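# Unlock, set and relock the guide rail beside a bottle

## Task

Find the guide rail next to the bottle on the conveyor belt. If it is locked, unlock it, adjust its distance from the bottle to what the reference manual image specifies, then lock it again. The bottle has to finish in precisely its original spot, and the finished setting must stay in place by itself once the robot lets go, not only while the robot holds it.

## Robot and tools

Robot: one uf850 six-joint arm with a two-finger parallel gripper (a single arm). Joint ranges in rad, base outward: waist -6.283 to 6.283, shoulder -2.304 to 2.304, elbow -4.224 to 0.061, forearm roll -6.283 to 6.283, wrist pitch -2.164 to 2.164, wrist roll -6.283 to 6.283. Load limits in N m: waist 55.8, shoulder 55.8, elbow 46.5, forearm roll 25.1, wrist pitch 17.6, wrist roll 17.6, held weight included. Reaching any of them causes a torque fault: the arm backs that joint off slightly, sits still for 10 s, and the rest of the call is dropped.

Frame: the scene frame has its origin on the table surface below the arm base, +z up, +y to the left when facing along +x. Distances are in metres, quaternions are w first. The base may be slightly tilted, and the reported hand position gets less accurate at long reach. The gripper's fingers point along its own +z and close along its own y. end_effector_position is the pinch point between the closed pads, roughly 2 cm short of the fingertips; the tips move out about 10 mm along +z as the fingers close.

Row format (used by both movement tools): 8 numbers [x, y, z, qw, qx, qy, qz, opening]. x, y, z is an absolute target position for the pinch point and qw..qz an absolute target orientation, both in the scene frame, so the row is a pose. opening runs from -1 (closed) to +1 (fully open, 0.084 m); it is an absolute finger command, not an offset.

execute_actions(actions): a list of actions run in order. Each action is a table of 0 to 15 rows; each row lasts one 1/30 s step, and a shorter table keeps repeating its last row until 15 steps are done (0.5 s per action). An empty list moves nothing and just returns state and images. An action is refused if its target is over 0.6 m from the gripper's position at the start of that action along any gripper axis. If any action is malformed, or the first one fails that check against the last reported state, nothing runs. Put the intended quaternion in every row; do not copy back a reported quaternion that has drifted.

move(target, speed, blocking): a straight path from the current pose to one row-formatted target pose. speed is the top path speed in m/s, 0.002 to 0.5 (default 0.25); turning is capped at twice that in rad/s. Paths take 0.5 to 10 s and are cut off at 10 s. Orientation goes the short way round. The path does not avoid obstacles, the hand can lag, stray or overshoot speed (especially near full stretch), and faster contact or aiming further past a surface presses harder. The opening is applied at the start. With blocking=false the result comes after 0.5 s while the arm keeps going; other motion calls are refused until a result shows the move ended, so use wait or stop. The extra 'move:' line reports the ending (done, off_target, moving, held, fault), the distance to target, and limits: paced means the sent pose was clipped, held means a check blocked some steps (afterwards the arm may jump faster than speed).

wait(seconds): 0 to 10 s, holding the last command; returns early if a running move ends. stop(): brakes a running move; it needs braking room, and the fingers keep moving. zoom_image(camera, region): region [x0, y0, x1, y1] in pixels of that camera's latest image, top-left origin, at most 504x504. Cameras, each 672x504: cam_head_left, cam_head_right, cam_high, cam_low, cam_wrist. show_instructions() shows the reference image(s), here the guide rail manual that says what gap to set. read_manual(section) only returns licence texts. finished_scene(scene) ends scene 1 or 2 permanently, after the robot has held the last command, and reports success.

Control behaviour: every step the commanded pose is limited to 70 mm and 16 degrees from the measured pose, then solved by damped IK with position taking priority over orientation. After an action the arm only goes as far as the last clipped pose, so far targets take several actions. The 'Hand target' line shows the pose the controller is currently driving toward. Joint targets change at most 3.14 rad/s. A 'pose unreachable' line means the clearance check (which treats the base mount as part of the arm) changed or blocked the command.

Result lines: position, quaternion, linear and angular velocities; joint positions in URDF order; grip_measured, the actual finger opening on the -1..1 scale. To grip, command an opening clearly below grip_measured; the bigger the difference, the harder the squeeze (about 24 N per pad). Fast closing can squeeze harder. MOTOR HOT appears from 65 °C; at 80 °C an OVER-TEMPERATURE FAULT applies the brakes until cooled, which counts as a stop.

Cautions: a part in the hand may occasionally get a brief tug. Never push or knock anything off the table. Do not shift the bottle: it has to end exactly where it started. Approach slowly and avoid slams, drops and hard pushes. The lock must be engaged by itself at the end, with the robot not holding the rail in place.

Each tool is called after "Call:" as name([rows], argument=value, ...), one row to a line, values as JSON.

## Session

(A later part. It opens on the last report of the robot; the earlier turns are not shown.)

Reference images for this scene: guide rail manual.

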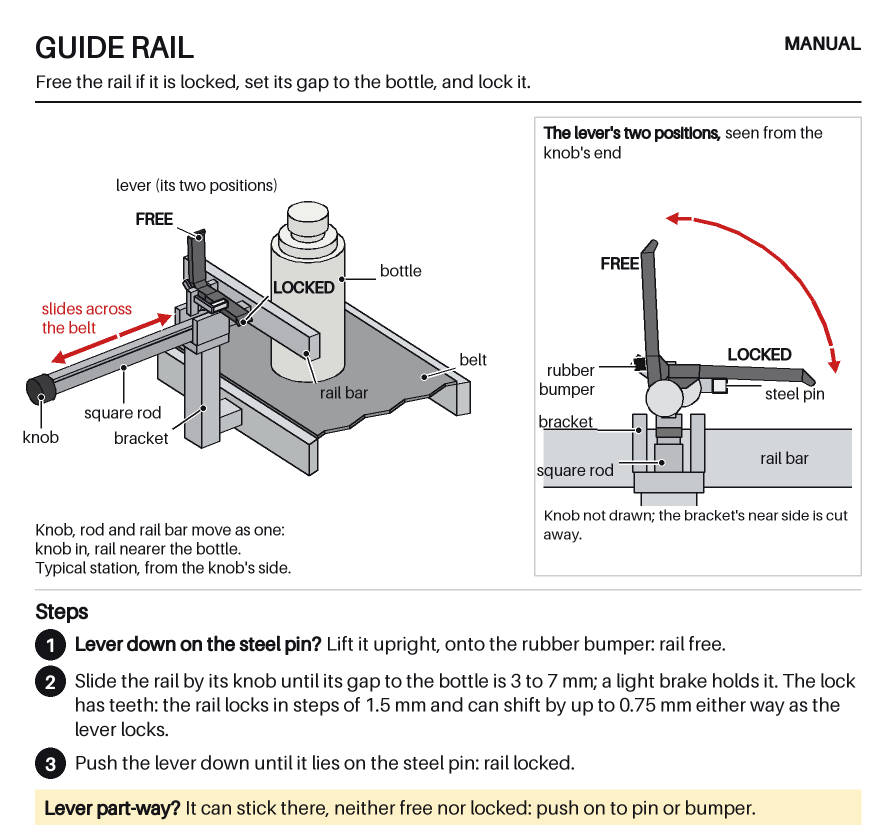

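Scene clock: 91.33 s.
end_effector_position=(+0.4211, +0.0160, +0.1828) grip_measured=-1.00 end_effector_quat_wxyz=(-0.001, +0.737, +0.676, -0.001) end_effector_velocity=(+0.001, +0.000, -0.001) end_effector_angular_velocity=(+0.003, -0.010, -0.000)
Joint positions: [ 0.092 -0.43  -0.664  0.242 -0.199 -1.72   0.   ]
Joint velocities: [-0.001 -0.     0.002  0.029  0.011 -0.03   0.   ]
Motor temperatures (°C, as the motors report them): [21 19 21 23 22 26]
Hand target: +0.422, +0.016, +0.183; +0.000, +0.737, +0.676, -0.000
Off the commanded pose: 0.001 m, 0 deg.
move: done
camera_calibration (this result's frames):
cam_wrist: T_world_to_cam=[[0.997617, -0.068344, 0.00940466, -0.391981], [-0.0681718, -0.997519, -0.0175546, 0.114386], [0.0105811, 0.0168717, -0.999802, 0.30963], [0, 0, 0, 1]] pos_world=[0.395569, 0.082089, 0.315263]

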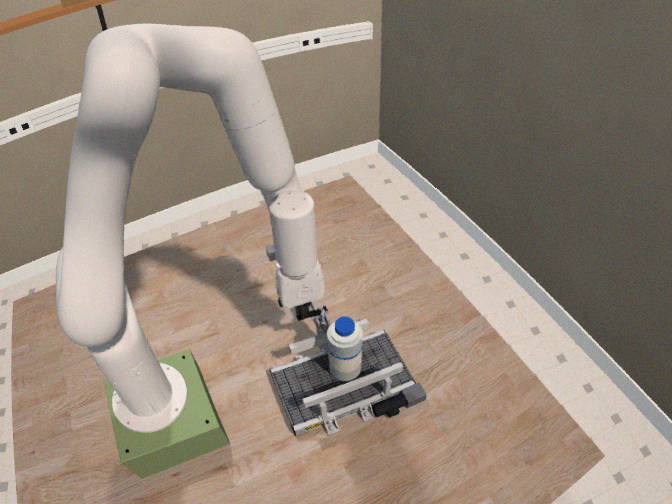

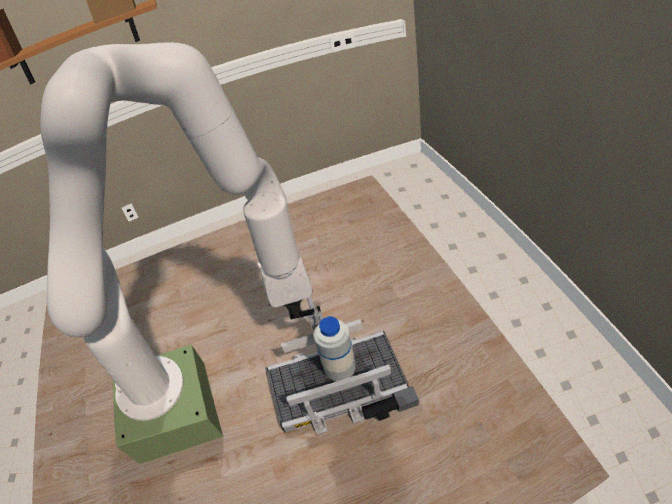

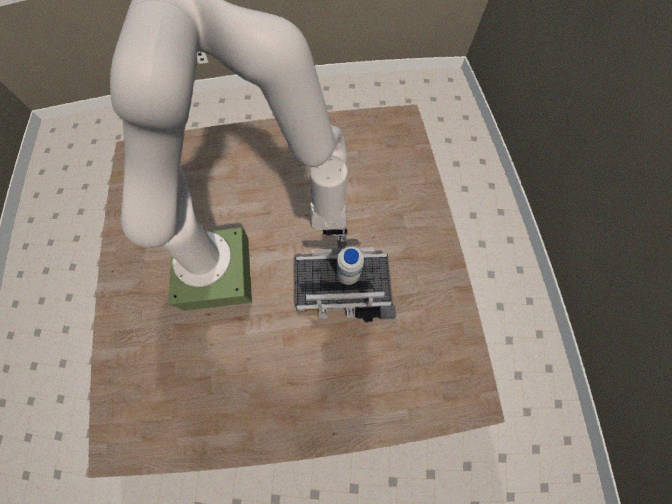

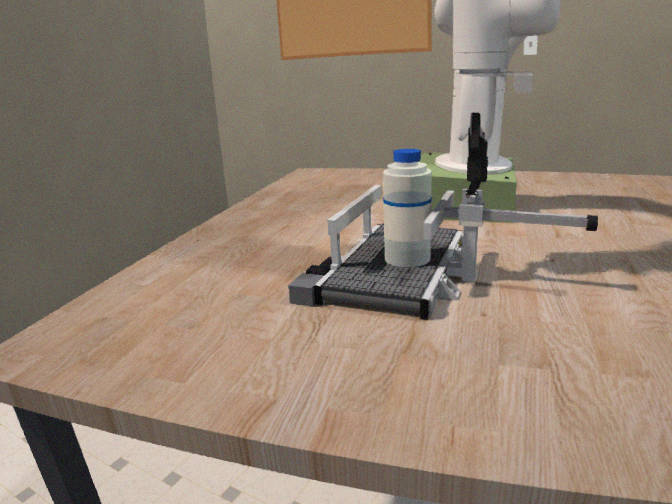

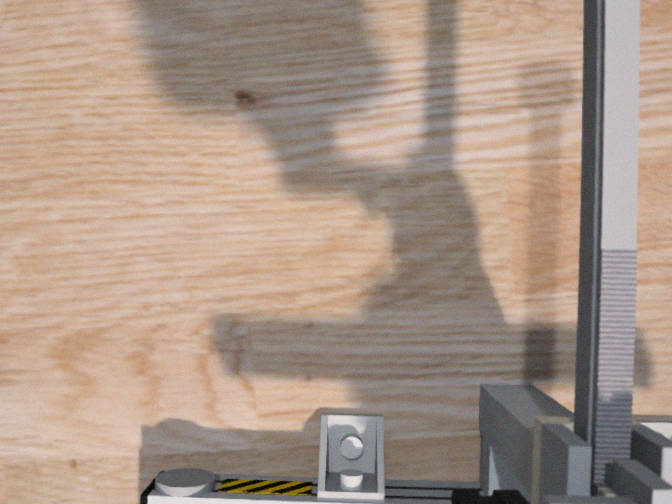

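Call:
move(target=[0.422,0.016,0.173,0,0.737,0.676,0,-1], speed=0.02)

Call:
move(target=[0.43,0.0,0.29,0,0.737,0.676,0,-1], speed=0.35)

Call:
move(target=[0.49,-0.118,0.3,0,0.737,0.676,0,-1], speed=0.35)

Call:
zoom_image(camera="cam_wrist", region=[280,190,420,310])

Scene clock: 99.70 s.
end_effector_position=(+0.4222, +0.0161, +0.1749) grip_measured=-1.00 end_effector_quat_wxyz=(-0.001, +0.737, +0.676, -0.000) end_effector_velocity=(+0.000, +0.000, -0.002) end_effector_angular_velocity=(+0.003, +0.001, +0.001)
Joint positions: [ 0.092 -0.452 -0.668  0.275 -0.18  -1.753  0.   ]
Joint velocities: [-0.001 -0.007 -0.002  0.023  0.002 -0.025  0.   ]
Motor temperatures (°C, as the motors report them): [21 19 21 23 22 26]
Hand target: +0.422, +0.016, +0.173; +0.000, +0.737, +0.676, -0.000
Off the commanded pose: 0.002 m, 0 deg.
move: done
camera_calibration (this result's frames):
cam_wrist: T_world_to_cam=[[0.997586, -0.0685414, 0.0111095, -0.393282], [-0.0683217, -0.997481, -0.0190843, 0.114736], [0.0123896, 0.0182792, -0.999756, 0.300914], [0, 0, 0, 1]] pos_world=[0.396443, 0.0819905, 0.307399]

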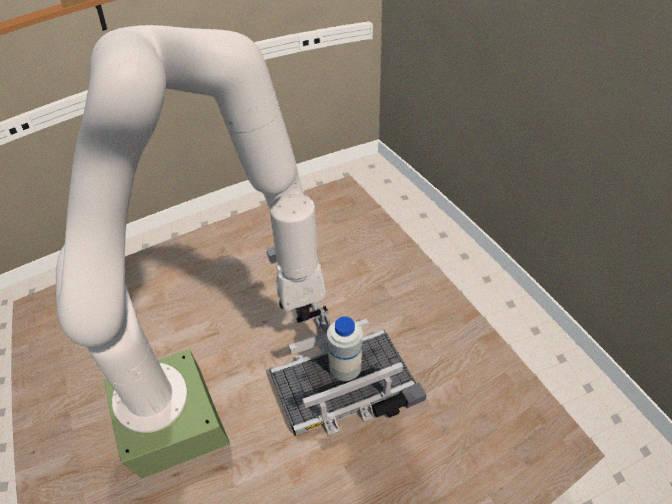

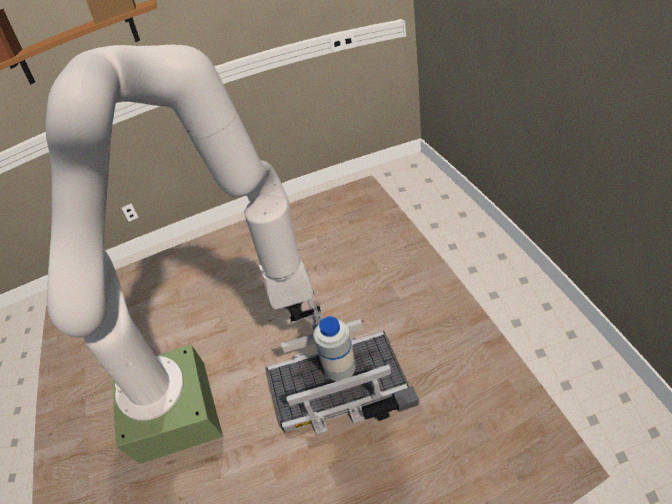

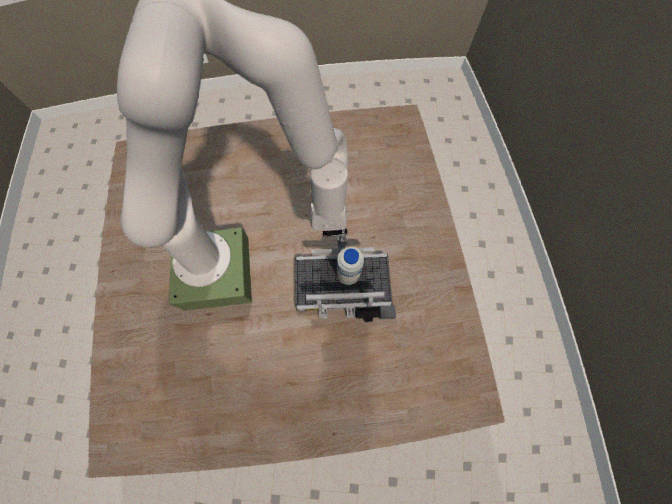

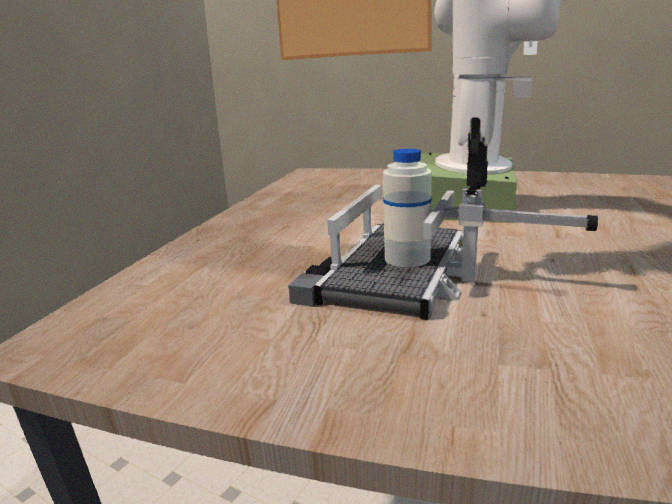

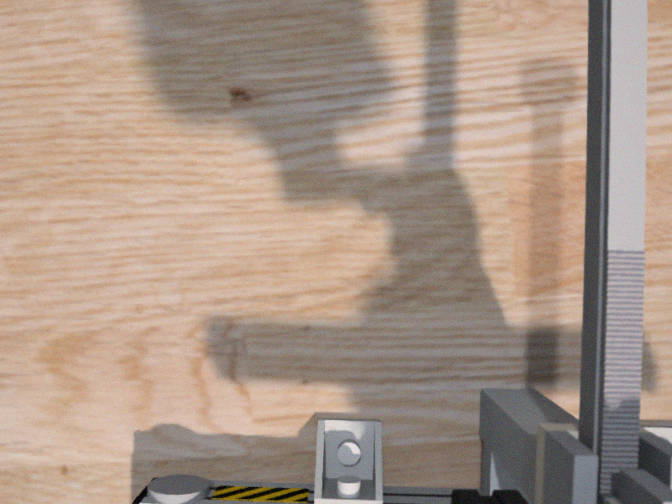

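Scene clock: 100.73 s.
end_effector_position=(+0.4294, +0.0002, +0.2898) grip_measured=-1.00 end_effector_quat_wxyz=(-0.000, +0.737, +0.676, +0.000) end_effector_velocity=(+0.000, -0.000, +0.003) end_effector_angular_velocity=(-0.001, -0.001, +0.001)
Joint positions: [ 0.04  -0.192 -0.693  0.114 -0.462 -1.637  0.   ]
Joint velocities: [-0.     0.005 -0.002 -0.004 -0.006  0.003  0.   ]
Motor temperatures (°C, as the motors report them): [21 19 21 23 22 26]
Hand target: +0.430, +0.000, +0.290; -0.000, +0.737, +0.676, +0.000
Off the commanded pose: 0.001 m, 0 deg.
move: done
camera_calibration (this result's frames):
cam_wrist: T_world_to_cam=[[0.997609, -0.0680056, 0.0122771, -0.403184], [-0.0677632, -0.997517, -0.0191847, 0.101363], [0.0135513, 0.0183069, -0.999741, 0.41556], [0, 0, 0, 1]] pos_world=[0.403457, 0.0660847, 0.422347]

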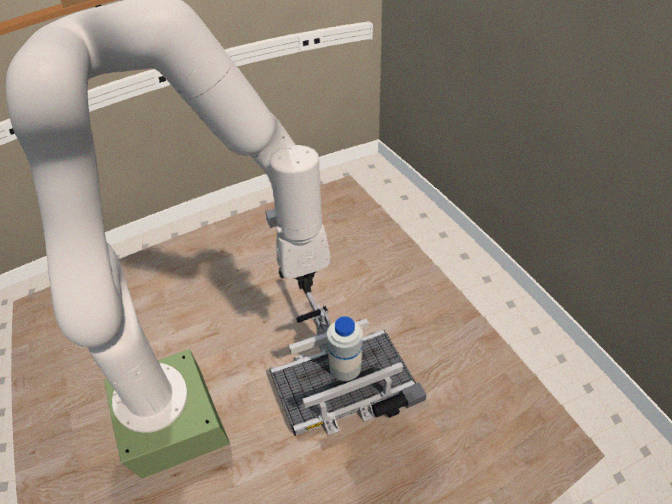

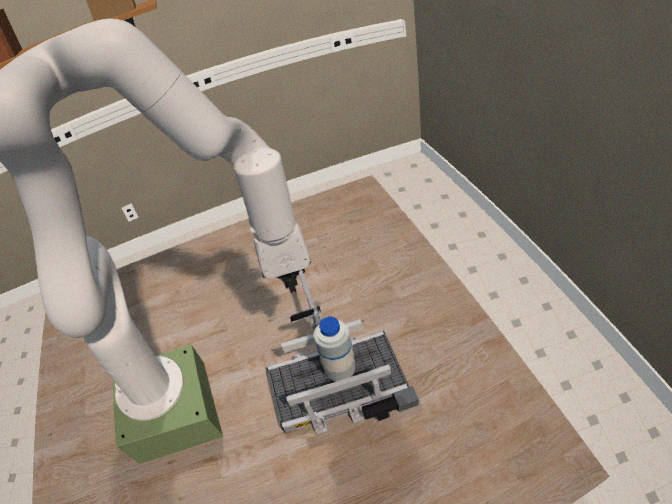

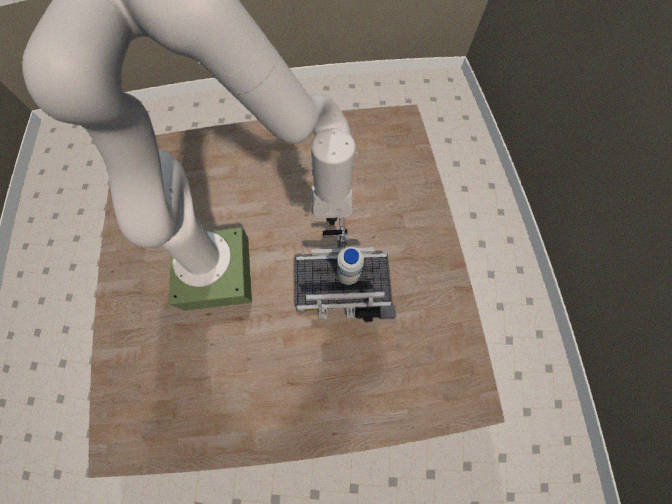

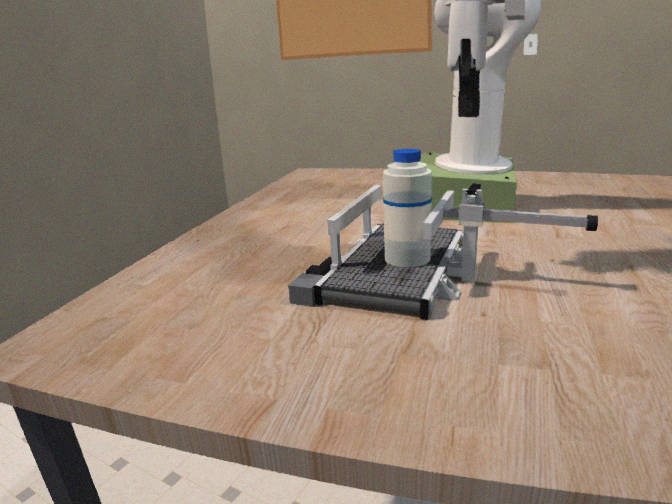

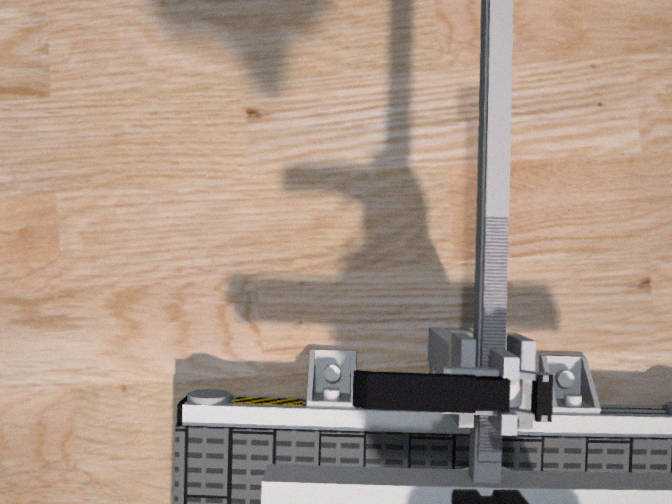

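Scene clock: 101.80 s.
end_effector_position=(+0.4894, -0.1184, +0.3003) grip_measured=-1.00 end_effector_quat_wxyz=(+0.001, +0.737, +0.676, -0.001) end_effector_velocity=(+0.001, -0.002, -0.000) end_effector_angular_velocity=(+0.002, +0.000, -0.000)
Joint positions: [-0.197 -0.35  -0.92   0.11  -0.544 -1.866  0.   ]
Joint velocities: [-0.003 -0.004 -0.006  0.003 -0.002 -0.006  0.   ]
Motor temperatures (°C, as the motors report them): [21 19 21 23 22 26]
Hand target: +0.490, -0.119, +0.300; +0.001, +0.737, +0.676, -0.001
Off the commanded pose: 0.001 m, 0 deg.
move: done
camera_calibration (this result's frames):
cam_wrist: T_world_to_cam=[[0.997614, -0.0678864, 0.0125762, -0.471279], [-0.067675, -0.99757, -0.0165351, -0.0135139], [0.0136681, 0.0156445, -0.999784, 0.426983], [0, 0, 0, 1]] pos_world=[0.463404, -0.0521545, 0.432594]

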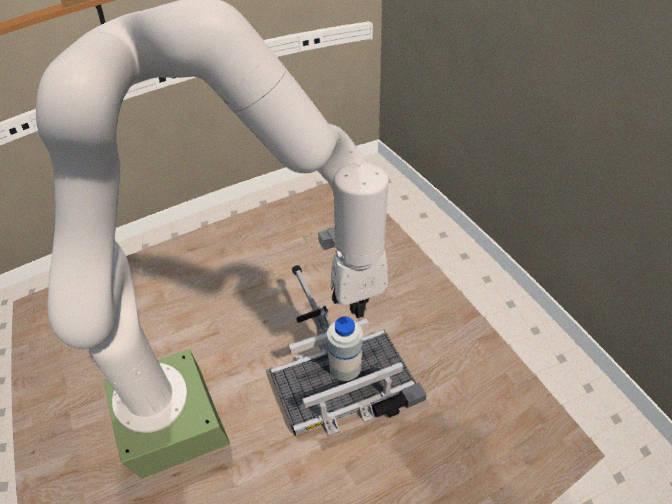

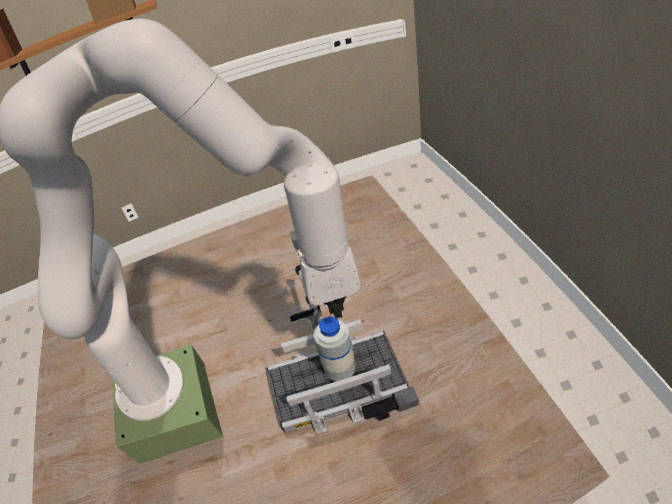

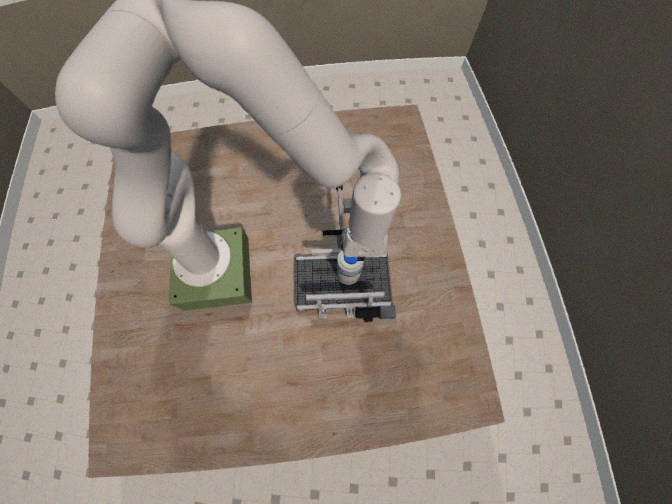

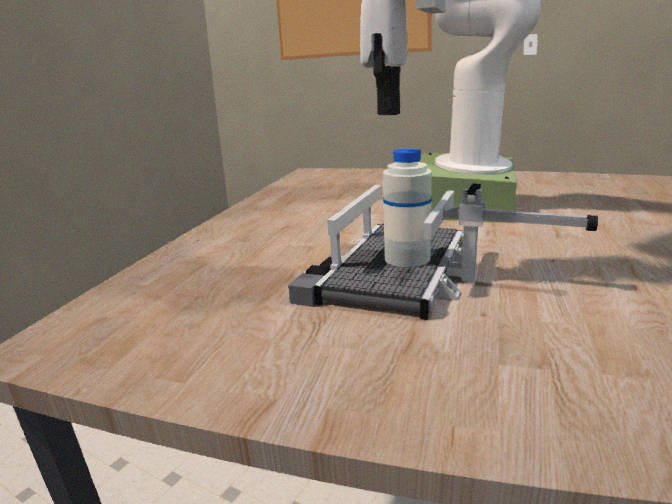

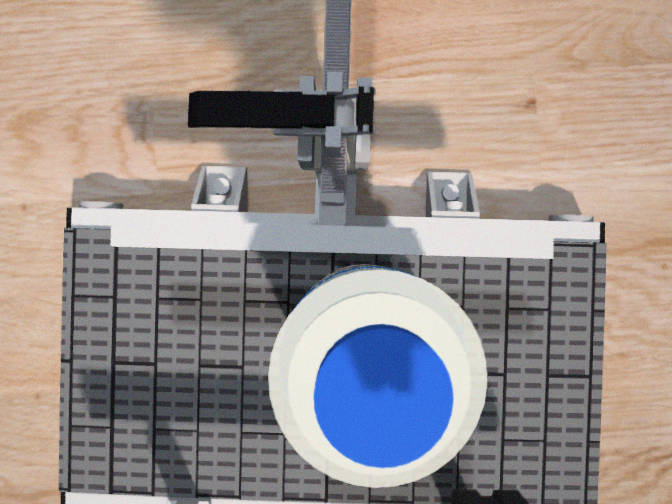

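Region (280, 190, 420, 310) of cam_wrist's 672x504 image, scaled by 3.600, with more detail than that image has; it fills the top 432 rows of this view, and the rest is white.

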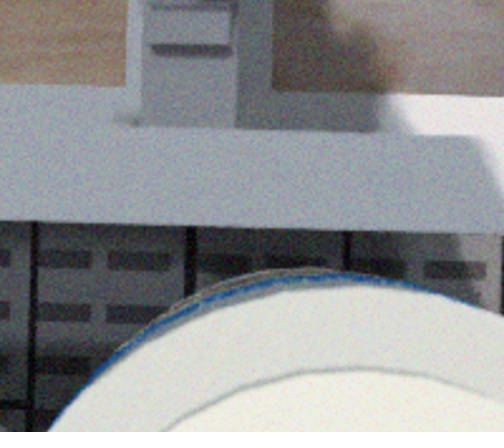

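Call:
zoom_image(camera="cam_low", region=[400,130,560,250])

Call:
zoom_image(camera="cam_head_left", region=[270,260,390,380])

Region (400, 130, 560, 250) of cam_low's 672x504 image, scaled by 3.150, with more detail than that image has; it fills the top 378 rows of this view, and the rest is white.

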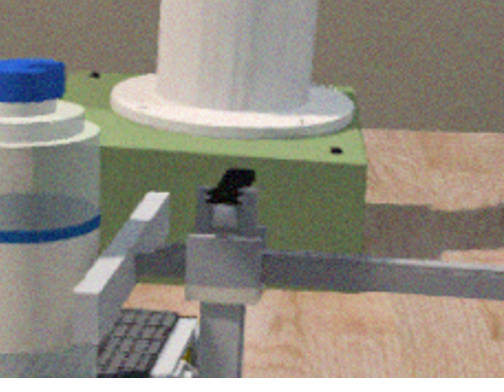

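Region (270, 260, 390, 380) of cam_head_left's 672x504 image, scaled by 4.200, with more detail than that image has.

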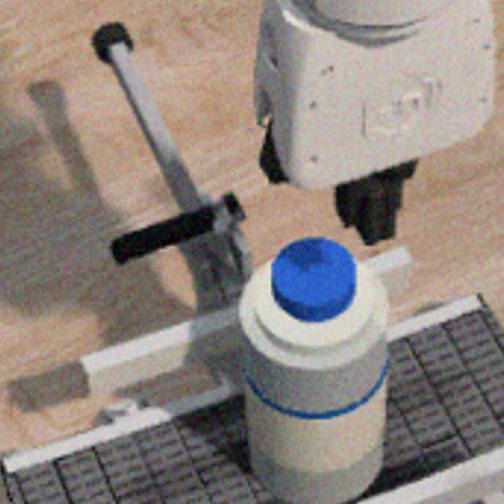

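Call:
finished_scene(scene=2)

The scene is finished: the task was done.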